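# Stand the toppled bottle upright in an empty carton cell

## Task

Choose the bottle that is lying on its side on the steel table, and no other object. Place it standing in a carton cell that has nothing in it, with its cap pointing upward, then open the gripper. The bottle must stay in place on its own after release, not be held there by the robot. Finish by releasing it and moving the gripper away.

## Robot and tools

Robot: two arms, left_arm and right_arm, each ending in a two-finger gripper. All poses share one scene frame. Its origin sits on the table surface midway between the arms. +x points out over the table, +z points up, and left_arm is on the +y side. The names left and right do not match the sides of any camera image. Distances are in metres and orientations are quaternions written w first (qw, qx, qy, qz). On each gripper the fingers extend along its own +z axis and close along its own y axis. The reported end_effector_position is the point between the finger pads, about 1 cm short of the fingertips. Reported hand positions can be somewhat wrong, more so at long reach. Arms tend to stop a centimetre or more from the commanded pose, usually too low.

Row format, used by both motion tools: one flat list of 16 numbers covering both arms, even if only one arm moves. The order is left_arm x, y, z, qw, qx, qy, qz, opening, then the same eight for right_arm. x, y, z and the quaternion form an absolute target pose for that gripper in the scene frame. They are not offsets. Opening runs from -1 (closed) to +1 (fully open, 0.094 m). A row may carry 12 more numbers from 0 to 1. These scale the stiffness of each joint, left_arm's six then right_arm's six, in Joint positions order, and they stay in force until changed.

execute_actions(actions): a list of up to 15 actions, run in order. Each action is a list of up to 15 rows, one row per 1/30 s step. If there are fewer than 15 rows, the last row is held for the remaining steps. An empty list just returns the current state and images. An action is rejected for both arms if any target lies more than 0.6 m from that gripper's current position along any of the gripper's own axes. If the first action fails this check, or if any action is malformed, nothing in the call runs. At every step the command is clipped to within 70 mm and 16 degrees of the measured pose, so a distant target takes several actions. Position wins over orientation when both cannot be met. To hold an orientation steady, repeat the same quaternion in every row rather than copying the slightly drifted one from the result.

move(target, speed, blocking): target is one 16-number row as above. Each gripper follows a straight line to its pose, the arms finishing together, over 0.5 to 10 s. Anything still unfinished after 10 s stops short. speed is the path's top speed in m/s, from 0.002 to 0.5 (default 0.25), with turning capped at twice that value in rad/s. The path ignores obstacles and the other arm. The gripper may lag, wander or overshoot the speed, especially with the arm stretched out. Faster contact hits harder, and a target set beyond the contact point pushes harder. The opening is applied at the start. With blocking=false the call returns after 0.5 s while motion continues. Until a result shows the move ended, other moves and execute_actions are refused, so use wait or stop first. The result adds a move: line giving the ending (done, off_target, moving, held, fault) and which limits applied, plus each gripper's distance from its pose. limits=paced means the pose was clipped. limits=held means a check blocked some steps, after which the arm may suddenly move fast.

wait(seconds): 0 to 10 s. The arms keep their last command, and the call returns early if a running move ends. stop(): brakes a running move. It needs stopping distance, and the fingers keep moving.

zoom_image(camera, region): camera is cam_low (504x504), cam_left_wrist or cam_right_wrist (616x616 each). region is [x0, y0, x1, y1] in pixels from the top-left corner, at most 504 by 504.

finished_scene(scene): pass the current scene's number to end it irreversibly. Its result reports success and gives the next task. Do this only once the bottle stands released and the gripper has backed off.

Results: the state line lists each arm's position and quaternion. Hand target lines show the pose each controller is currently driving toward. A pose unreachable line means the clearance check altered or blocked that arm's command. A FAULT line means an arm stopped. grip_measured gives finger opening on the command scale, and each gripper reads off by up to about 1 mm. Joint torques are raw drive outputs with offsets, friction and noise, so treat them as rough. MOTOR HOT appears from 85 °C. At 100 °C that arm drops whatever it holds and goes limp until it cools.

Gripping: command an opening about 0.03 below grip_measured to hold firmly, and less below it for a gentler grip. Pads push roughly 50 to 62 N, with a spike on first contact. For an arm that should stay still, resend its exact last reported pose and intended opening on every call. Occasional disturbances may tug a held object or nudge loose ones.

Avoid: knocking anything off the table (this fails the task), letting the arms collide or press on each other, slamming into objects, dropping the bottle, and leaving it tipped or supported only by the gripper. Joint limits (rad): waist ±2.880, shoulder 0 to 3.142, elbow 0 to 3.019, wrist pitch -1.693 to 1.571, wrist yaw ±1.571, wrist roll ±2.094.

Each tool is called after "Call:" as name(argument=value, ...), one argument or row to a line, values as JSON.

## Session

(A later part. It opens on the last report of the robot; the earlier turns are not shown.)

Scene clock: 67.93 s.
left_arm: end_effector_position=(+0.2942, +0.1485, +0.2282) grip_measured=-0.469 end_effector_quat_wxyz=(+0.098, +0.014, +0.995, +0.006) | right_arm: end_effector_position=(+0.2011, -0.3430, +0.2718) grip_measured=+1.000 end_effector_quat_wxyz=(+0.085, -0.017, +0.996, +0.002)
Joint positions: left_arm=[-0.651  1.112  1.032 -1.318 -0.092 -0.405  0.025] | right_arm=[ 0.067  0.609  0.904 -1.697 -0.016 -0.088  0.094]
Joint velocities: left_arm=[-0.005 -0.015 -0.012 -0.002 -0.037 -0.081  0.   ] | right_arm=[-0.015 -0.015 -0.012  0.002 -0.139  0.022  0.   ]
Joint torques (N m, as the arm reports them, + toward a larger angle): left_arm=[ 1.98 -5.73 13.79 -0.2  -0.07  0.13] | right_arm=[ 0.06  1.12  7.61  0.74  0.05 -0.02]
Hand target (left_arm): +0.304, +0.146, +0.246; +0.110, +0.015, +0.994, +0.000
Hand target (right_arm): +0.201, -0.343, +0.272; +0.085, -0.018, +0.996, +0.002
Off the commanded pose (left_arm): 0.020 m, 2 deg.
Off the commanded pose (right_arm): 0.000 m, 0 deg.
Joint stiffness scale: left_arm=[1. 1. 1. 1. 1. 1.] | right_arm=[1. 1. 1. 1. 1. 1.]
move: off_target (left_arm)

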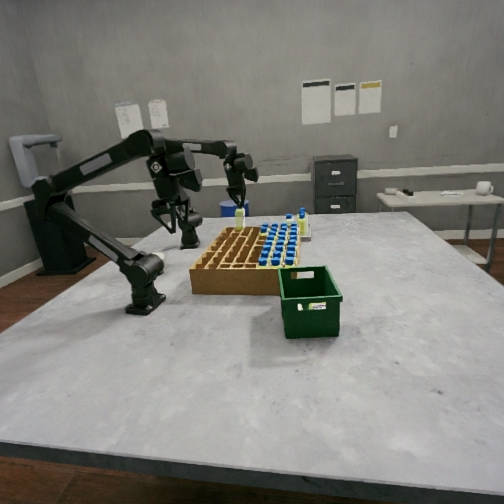

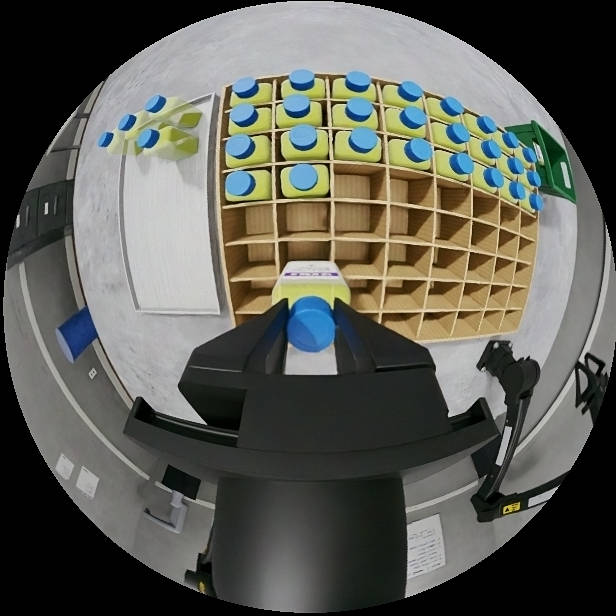

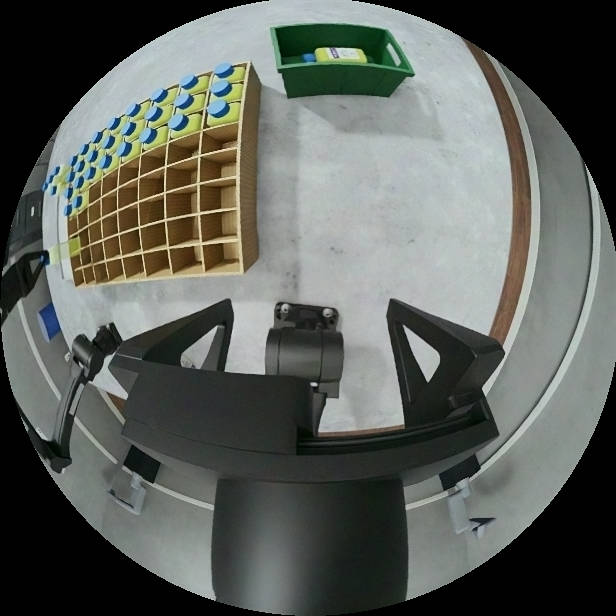

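Call:
move(
  target=[0.32,0.153,0.232,0.11,0.015,0.994,0,-0.51,0.2011,-0.343,0.2718,0.085,-0.018,0.996,0.002,1],
  speed=0.05,
)

Call:
zoom_image(
  camera="cam_left_wrist",
  region=[200,150,440,360],
)

Call:
zoom_image(
  camera="cam_right_wrist",
  region=[20,190,160,310],
)

Scene clock: 73.17 s.
left_arm: end_effector_position=(+0.3057, +0.1567, +0.2193) grip_measured=-0.469 end_effector_quat_wxyz=(+0.091, +0.014, +0.996, +0.009) | right_arm: end_effector_position=(+0.2011, -0.3430, +0.2718) grip_measured=+1.000 end_effector_quat_wxyz=(+0.085, -0.017, +0.996, +0.002)
Joint positions: left_arm=[-0.611  1.142  1.032 -1.298 -0.085 -0.367  0.025] | right_arm=[ 0.067  0.609  0.904 -1.697 -0.016 -0.088  0.094]
Joint velocities: left_arm=[-0.005 -0.024 -0.017 -0.002  0.037  0.037 -0.001] | right_arm=[-0.015 -0.015 -0.002  0.002  0.007 -0.007  0.   ]
Joint torques (N m, as the arm reports them, + toward a larger angle): left_arm=[ 1.87 -6.6  12.91  0.93 -0.04  0.11] | right_arm=[-0.77  0.75  7.65  0.73  0.03 -0.08]
Hand target (left_arm): +0.319, +0.153, +0.232; +0.110, +0.015, +0.994, +0.000
Hand target (right_arm): +0.201, -0.343, +0.272; +0.085, -0.018, +0.996, +0.002
Off the commanded pose (left_arm): 0.020 m, 2 deg.
Off the commanded pose (right_arm): 0.000 m, 0 deg.
Joint stiffness scale: left_arm=[1. 1. 1. 1. 1. 1.] | right_arm=[1. 1. 1. 1. 1. 1.]
move: off_target (left_arm)

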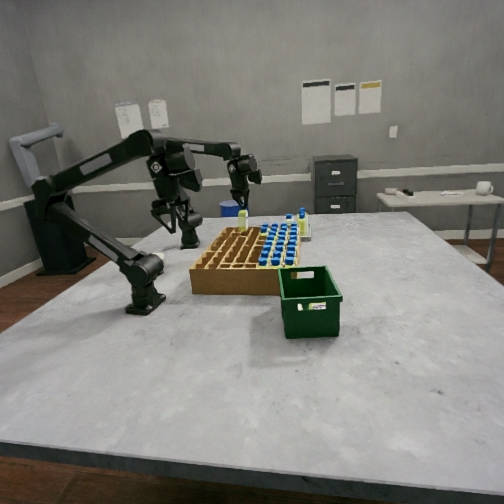

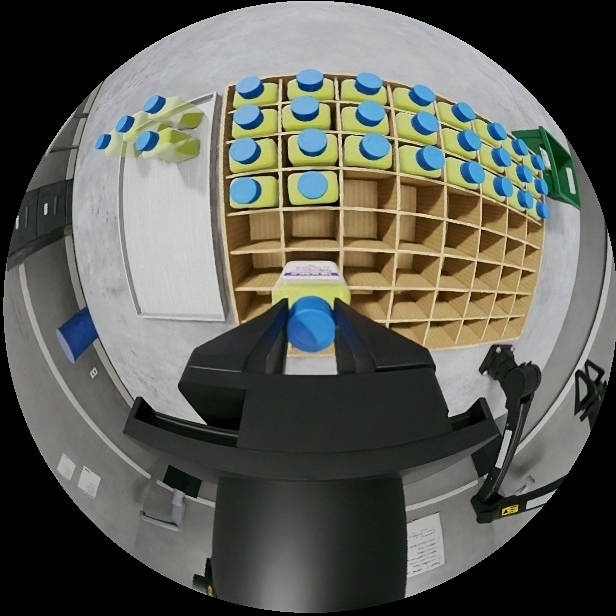

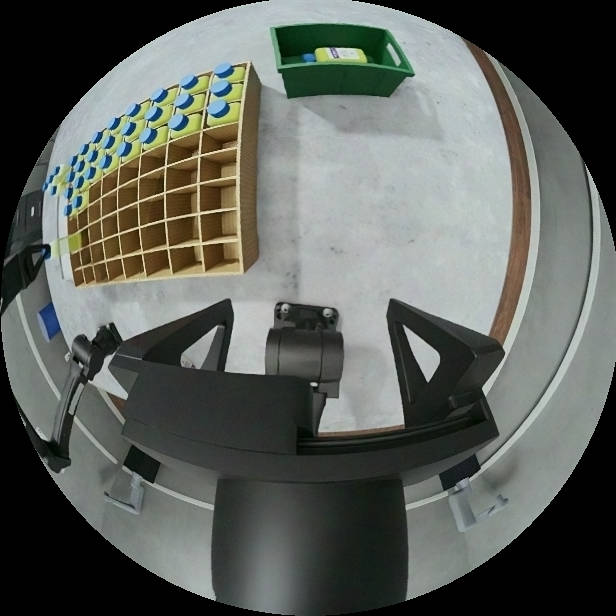

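Region (200, 150, 440, 360) of cam_left_wrist's 616x616 image, scaled by 2.100, with more detail than that image has; it fills the top 441 rows of this view, and the rest is white.

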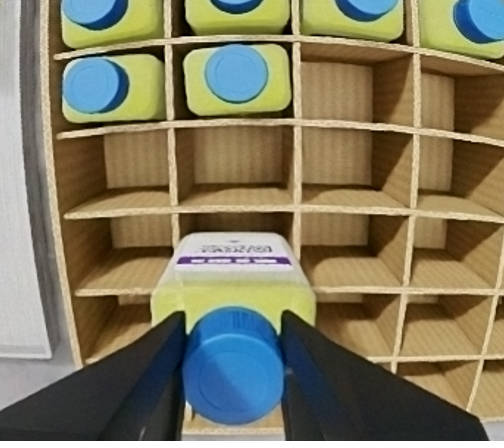

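Region (20, 190, 160, 310) of cam_right_wrist's 616x616 image, scaled by 3.600, with more detail than that image has; it fills the top 432 rows of this view, and the rest is white.

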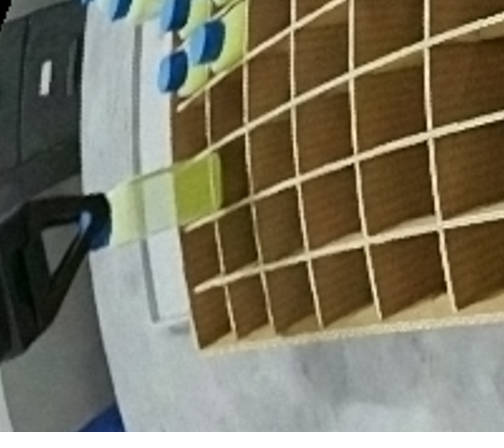

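Call:
move(
  target=[0.317,0.151,0.2,0.11,0.015,0.994,0,-0.51,0.2011,-0.343,0.2718,0.085,-0.018,0.996,0.002,1],
  speed=0.03,
)

Call:
zoom_image(
  camera="cam_left_wrist",
  region=[200,150,440,360],
)

Scene clock: 76.70 s.
left_arm: end_effector_position=(+0.3122, +0.1538, +0.2011) grip_measured=-0.469 end_effector_quat_wxyz=(+0.106, +0.014, +0.994, +0.003) | right_arm: end_effector_position=(+0.2011, -0.3430, +0.2718) grip_measured=+1.000 end_effector_quat_wxyz=(+0.085, -0.017, +0.996, +0.002)
Joint positions: left_arm=[-0.611  1.148  0.985 -1.213 -0.084 -0.365  0.025] | right_arm=[ 0.067  0.609  0.904 -1.697 -0.016 -0.088  0.094]
Joint velocities: left_arm=[-0.024 -0.005 -0.012 -0.012 -0.081 -0.037 -0.   ] | right_arm=[-0.015 -0.005 -0.012 -0.007  0.051  0.022  0.   ]
Joint torques (N m, as the arm reports them, + toward a larger angle): left_arm=[ 1.14 -6.04  9.82  1.05 -0.11  0.  ] | right_arm=[-0.28  1.39  7.66  0.97  0.11 -0.03]
Hand target (left_arm): +0.317, +0.151, +0.200; +0.110, +0.015, +0.994, -0.000
Hand target (right_arm): +0.201, -0.343, +0.272; +0.085, -0.018, +0.996, +0.002
Off the commanded pose (left_arm): 0.006 m, 1 deg.
Off the commanded pose (right_arm): 0.000 m, 0 deg.
Joint stiffness scale: left_arm=[1. 1. 1. 1. 1. 1.] | right_arm=[1. 1. 1. 1. 1. 1.]
move: done

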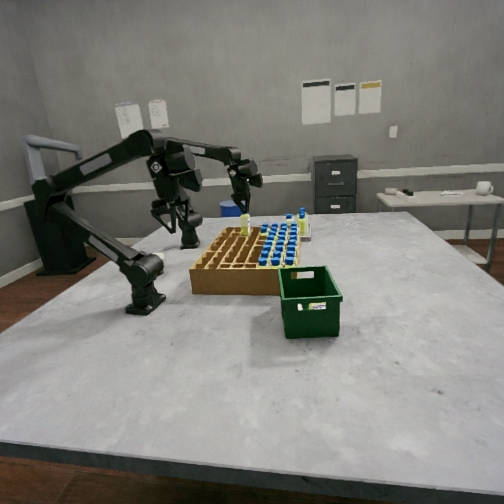

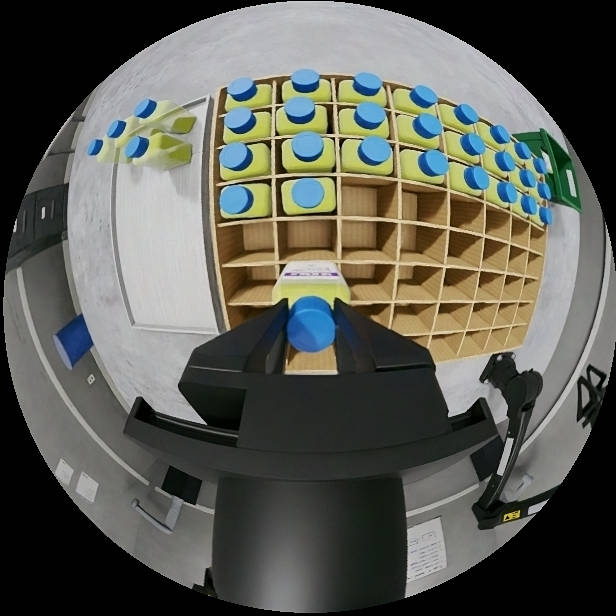

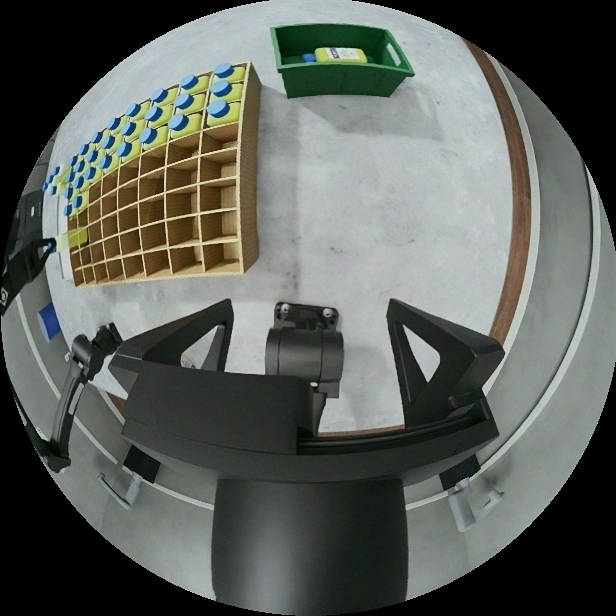

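Region (200, 150, 440, 360) of cam_left_wrist's 616x616 image, scaled by 2.100, with more detail than that image has; it fills the top 441 rows of this view, and the rest is white.

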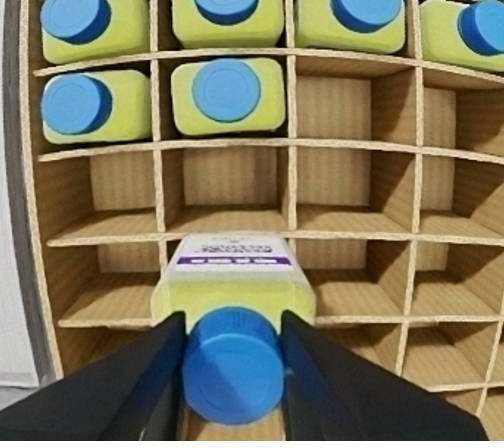

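Slightly too far forward; back off a few mm.

Call:
move(
  target=[0.309,0.154,0.188,0.105,0.015,0.994,0,-0.51,0.2011,-0.343,0.2718,0.085,-0.018,0.996,0.002,1],
  speed=0.02,
)

Call:
zoom_image(
  camera="cam_left_wrist",
  region=[200,150,440,360],
)

Call:
zoom_image(
  camera="cam_right_wrist",
  region=[20,190,160,310],
)

Scene clock: 80.67 s.
left_arm: end_effector_position=(+0.3049, +0.1564, +0.1853) grip_measured=-0.469 end_effector_quat_wxyz=(+0.096, +0.015, +0.995, +0.005) | right_arm: end_effector_position=(+0.2011, -0.3430, +0.2718) grip_measured=+1.000 end_effector_quat_wxyz=(+0.085, -0.017, +0.996, +0.002)
Joint positions: left_arm=[-0.611  1.148  0.945 -1.194 -0.082 -0.365  0.025] | right_arm=[ 0.067  0.609  0.904 -1.697 -0.016 -0.088  0.094]
Joint velocities: left_arm=[-0.005  0.015 -0.017 -0.007  0.007  0.051 -0.001] | right_arm=[-0.024 -0.005 -0.002  0.002 -0.051 -0.066  0.   ]
Joint torques (N m, as the arm reports them, + toward a larger angle): left_arm=[ 0.97 -7.19  9.87  1.07 -0.09 -0.02] | right_arm=[-0.64  1.33  7.75  0.87  0.04 -0.05]
Hand target (left_arm): +0.309, +0.154, +0.188; +0.105, +0.015, +0.994, +0.000
Hand target (right_arm): +0.201, -0.343, +0.272; +0.085, -0.018, +0.996, +0.002
Off the commanded pose (left_arm): 0.005 m, 1 deg.
Off the commanded pose (right_arm): 0.000 m, 0 deg.
Joint stiffness scale: left_arm=[1. 1. 1. 1. 1. 1.] | right_arm=[1. 1. 1. 1. 1. 1.]
move: done

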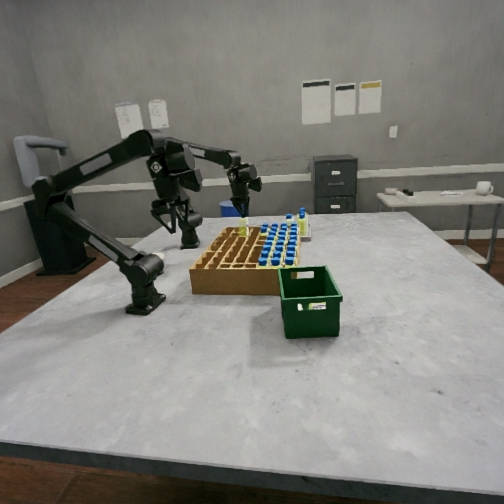

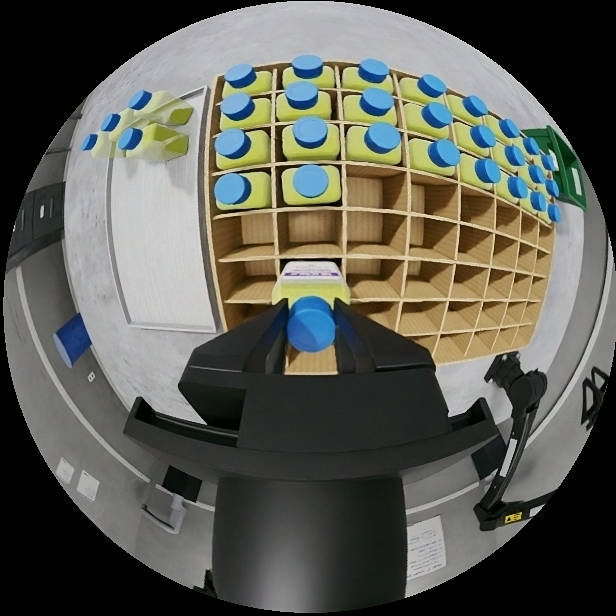

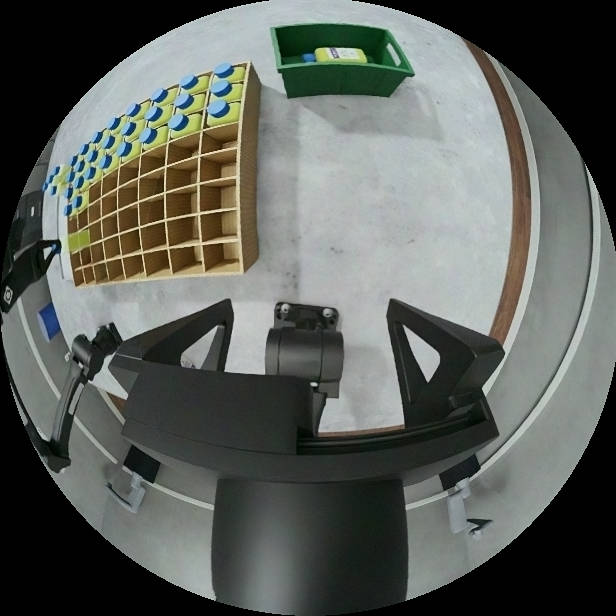

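Region (200, 150, 440, 360) of cam_left_wrist's 616x616 image, scaled by 2.100, with more detail than that image has; it fills the top 441 rows of this view, and the rest is white.

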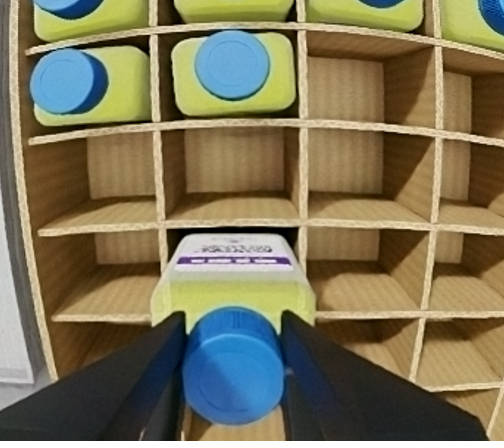

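Region (20, 190, 160, 310) of cam_right_wrist's 616x616 image, scaled by 3.600, with more detail than that image has; it fills the top 432 rows of this view, and the rest is white.

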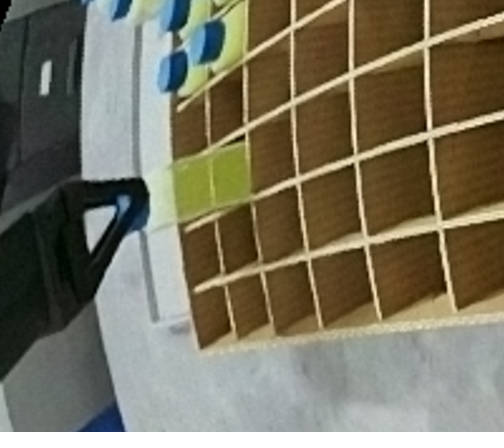

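Entering the cell.

Call:
move(
  target=[0.309,0.154,0.12,0.1,0.015,0.995,0,-0.51,0.2011,-0.343,0.2718,0.085,-0.018,0.996,0.002,1],
  speed=0.04,
)

Call:
zoom_image(
  camera="cam_right_wrist",
  region=[20,190,160,310],
)

Scene clock: 85.20 s.
left_arm: end_effector_position=(+0.3046, +0.1559, +0.1216) grip_measured=-0.469 end_effector_quat_wxyz=(+0.097, +0.015, +0.995, +0.003) | right_arm: end_effector_position=(+0.2011, -0.3430, +0.2718) grip_measured=+1.000 end_effector_quat_wxyz=(+0.085, -0.017, +0.996, +0.002)
Joint positions: left_arm=[-0.611  1.201  0.811 -1.003 -0.078 -0.365  0.025] | right_arm=[ 0.067  0.609  0.904 -1.697 -0.016 -0.088  0.094]
Joint velocities: left_arm=[ 0.005 -0.005  0.002 -0.002 -0.037 -0.022  0.001] | right_arm=[-0.005 -0.005 -0.002  0.007 -0.007 -0.051  0.   ]
Joint torques (N m, as the arm reports them, + toward a larger angle): left_arm=[ 1.4  -6.47  9.16  0.99 -0.07  0.  ] | right_arm=[-0.79  0.93  7.73  0.81  0.01  0.02]
Hand target (left_arm): +0.309, +0.154, +0.120; +0.100, +0.015, +0.995, +0.000
Hand target (right_arm): +0.201, -0.343, +0.272; +0.085, -0.018, +0.996, +0.002
Off the commanded pose (left_arm): 0.005 m, 0 deg.
Off the commanded pose (right_arm): 0.000 m, 0 deg.
Joint stiffness scale: left_arm=[1. 1. 1. 1. 1. 1.] | right_arm=[1. 1. 1. 1. 1. 1.]
move: done

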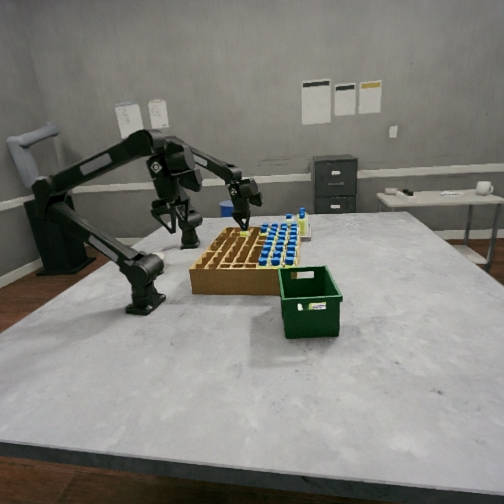

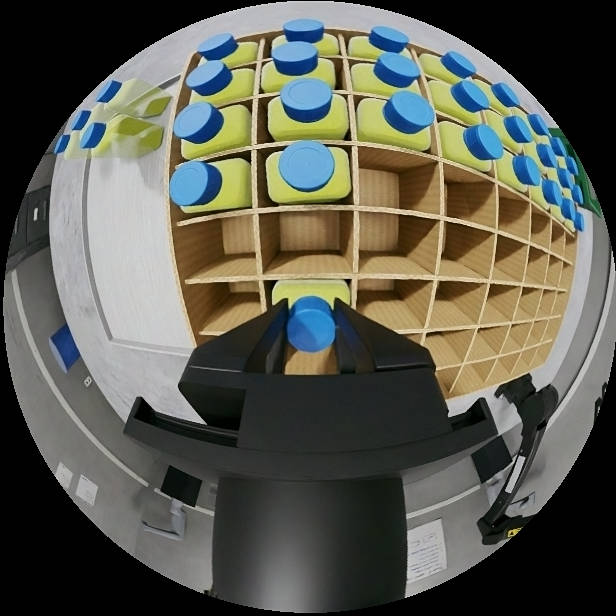

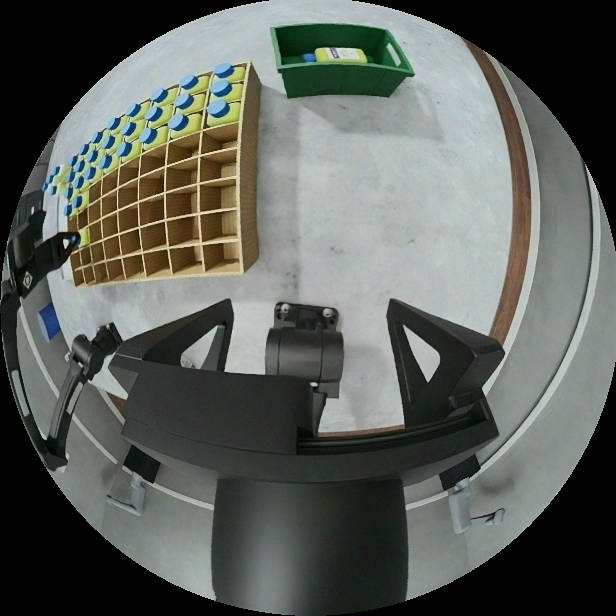

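Region (20, 190, 160, 310) of cam_right_wrist's 616x616 image, scaled by 3.600, with more detail than that image has; it fills the top 432 rows of this view, and the rest is white.

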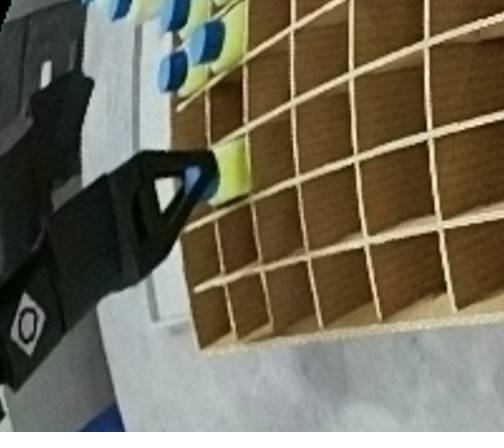

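Call:
execute_actions(
  actions=[
    [[0.309,0.154,0.109,0.1,0.015,0.995,0,-0.51,0.2011,-0.343,0.2718,0.085,-0.018,0.996,0.002,1]],
    [[0.309,0.154,0.111,0.1,0.015,0.995,0,0,0.2011,-0.343,0.2718,0.085,-0.018,0.996,0.002,1]],
  ],
)

Call:
move(
  target=[0.28,0.17,0.23,0.1,0.015,0.995,0,0,0.2011,-0.343,0.2718,0.085,-0.018,0.996,0.002,1],
)

Scene clock: 89.20 s.
left_arm: end_effector_position=(+0.3057, +0.1552, +0.1137) grip_measured=-0.003 end_effector_quat_wxyz=(+0.101, +0.015, +0.995, +0.001) | right_arm: end_effector_position=(+0.2011, -0.3430, +0.2718) grip_measured=+1.000 end_effector_quat_wxyz=(+0.085, -0.017, +0.996, +0.002)
Joint positions: left_arm=[-0.611  1.208  0.794 -0.969 -0.077 -0.365  0.047] | right_arm=[ 0.067  0.609  0.904 -1.697 -0.016 -0.088  0.094]
Joint velocities: left_arm=[-0.015  0.005  0.002 -0.007 -0.022 -0.022  0.   ] | right_arm=[-0.005 -0.015  0.007 -0.002 -0.022  0.007  0.   ]
Joint torques (N m, as the arm reports them, + toward a larger angle): left_arm=[ 1.09 -6.22  9.21  0.92 -0.09 -0.01] | right_arm=[-0.14  1.39  7.78  0.63  0.   -0.04]
Hand target (left_arm): +0.309, +0.154, +0.111; +0.100, +0.015, +0.995, +0.000
Hand target (right_arm): +0.201, -0.343, +0.272; +0.085, -0.018, +0.996, +0.002
Off the commanded pose (left_arm): 0.004 m, 0 deg.
Off the commanded pose (right_arm): 0.000 m, 0 deg.
Joint stiffness scale: left_arm=[1. 1. 1. 1. 1. 1.] | right_arm=[1. 1. 1. 1. 1. 1.]

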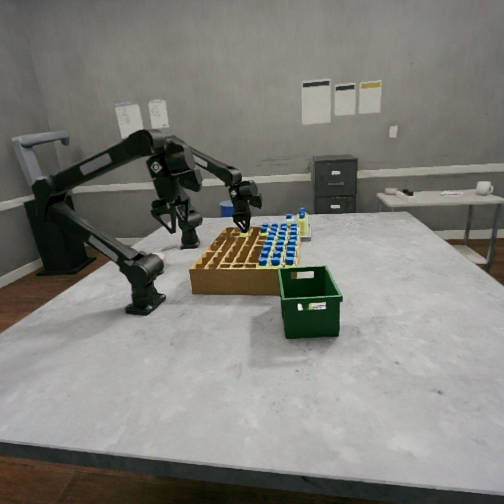

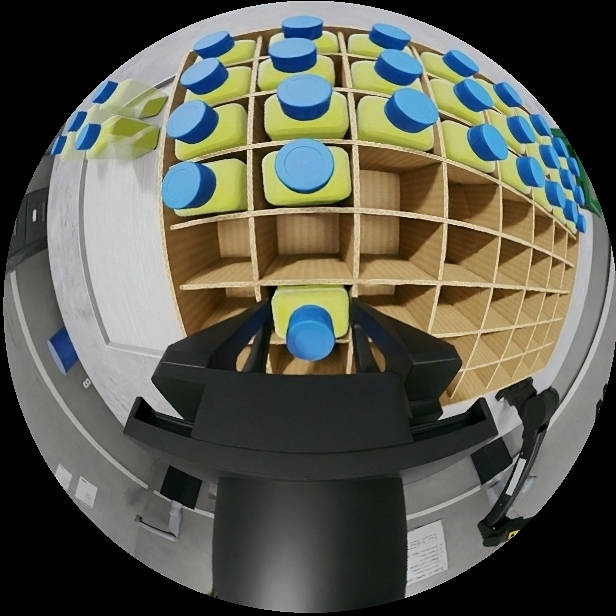

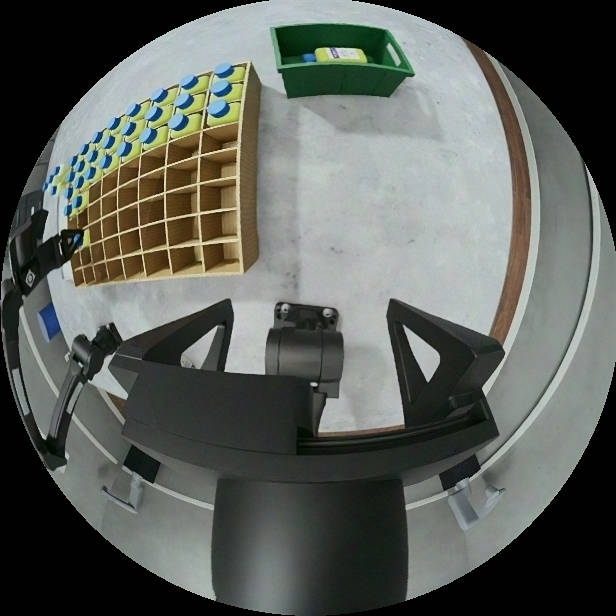

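Scene clock: 90.10 s.
left_arm: end_effector_position=(+0.2749, +0.1694, +0.2220) grip_measured=-0.003 end_effector_quat_wxyz=(+0.100, +0.015, +0.995, +0.001) | right_arm: end_effector_position=(+0.2011, -0.3430, +0.2718) grip_measured=+1.000 end_effector_quat_wxyz=(+0.085, -0.017, +0.996, +0.002)
Joint positions: left_arm=[-0.608  1.033  0.961 -1.313 -0.076 -0.362  0.047] | right_arm=[ 0.067  0.609  0.904 -1.697 -0.016 -0.088  0.094]
Joint velocities: left_arm=[-0.015  0.015 -0.007  0.002 -0.051 -0.022 -0.   ] | right_arm=[ 0.005 -0.015 -0.007 -0.007 -0.051 -0.037  0.   ]
Joint torques (N m, as the arm reports them, + toward a larger angle): left_arm=[ 2.02 -3.85 12.   -0.15 -0.02  0.11] | right_arm=[-0.11  1.04  7.69  0.54  0.02 -0.03]
Hand target (left_arm): +0.280, +0.170, +0.229; +0.100, +0.015, +0.995, +0.000
Hand target (right_arm): +0.201, -0.343, +0.272; +0.085, -0.018, +0.996, +0.002
Off the commanded pose (left_arm): 0.010 m, 0 deg.
Off the commanded pose (right_arm): 0.000 m, 0 deg.
Joint stiffness scale: left_arm=[1. 1. 1. 1. 1. 1.] | right_arm=[1. 1. 1. 1. 1. 1.]
move: done

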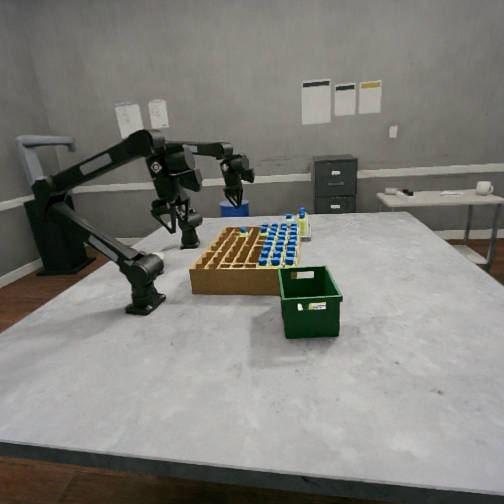

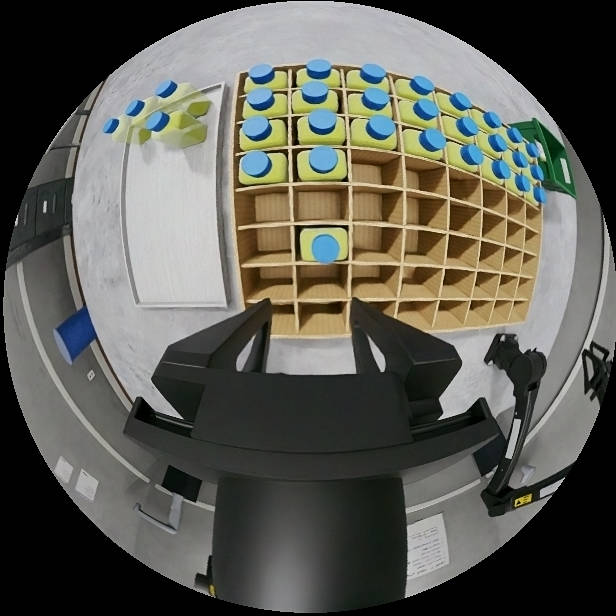

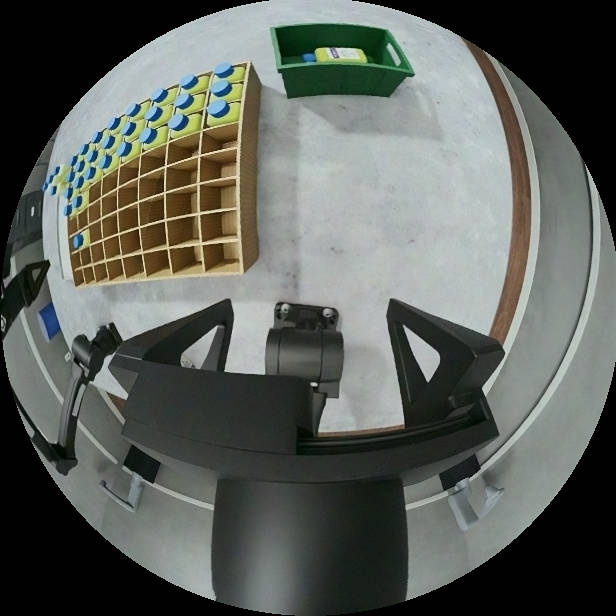

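Call:
finished_scene(
  scene=1,
)

The scene is finished: the task was done.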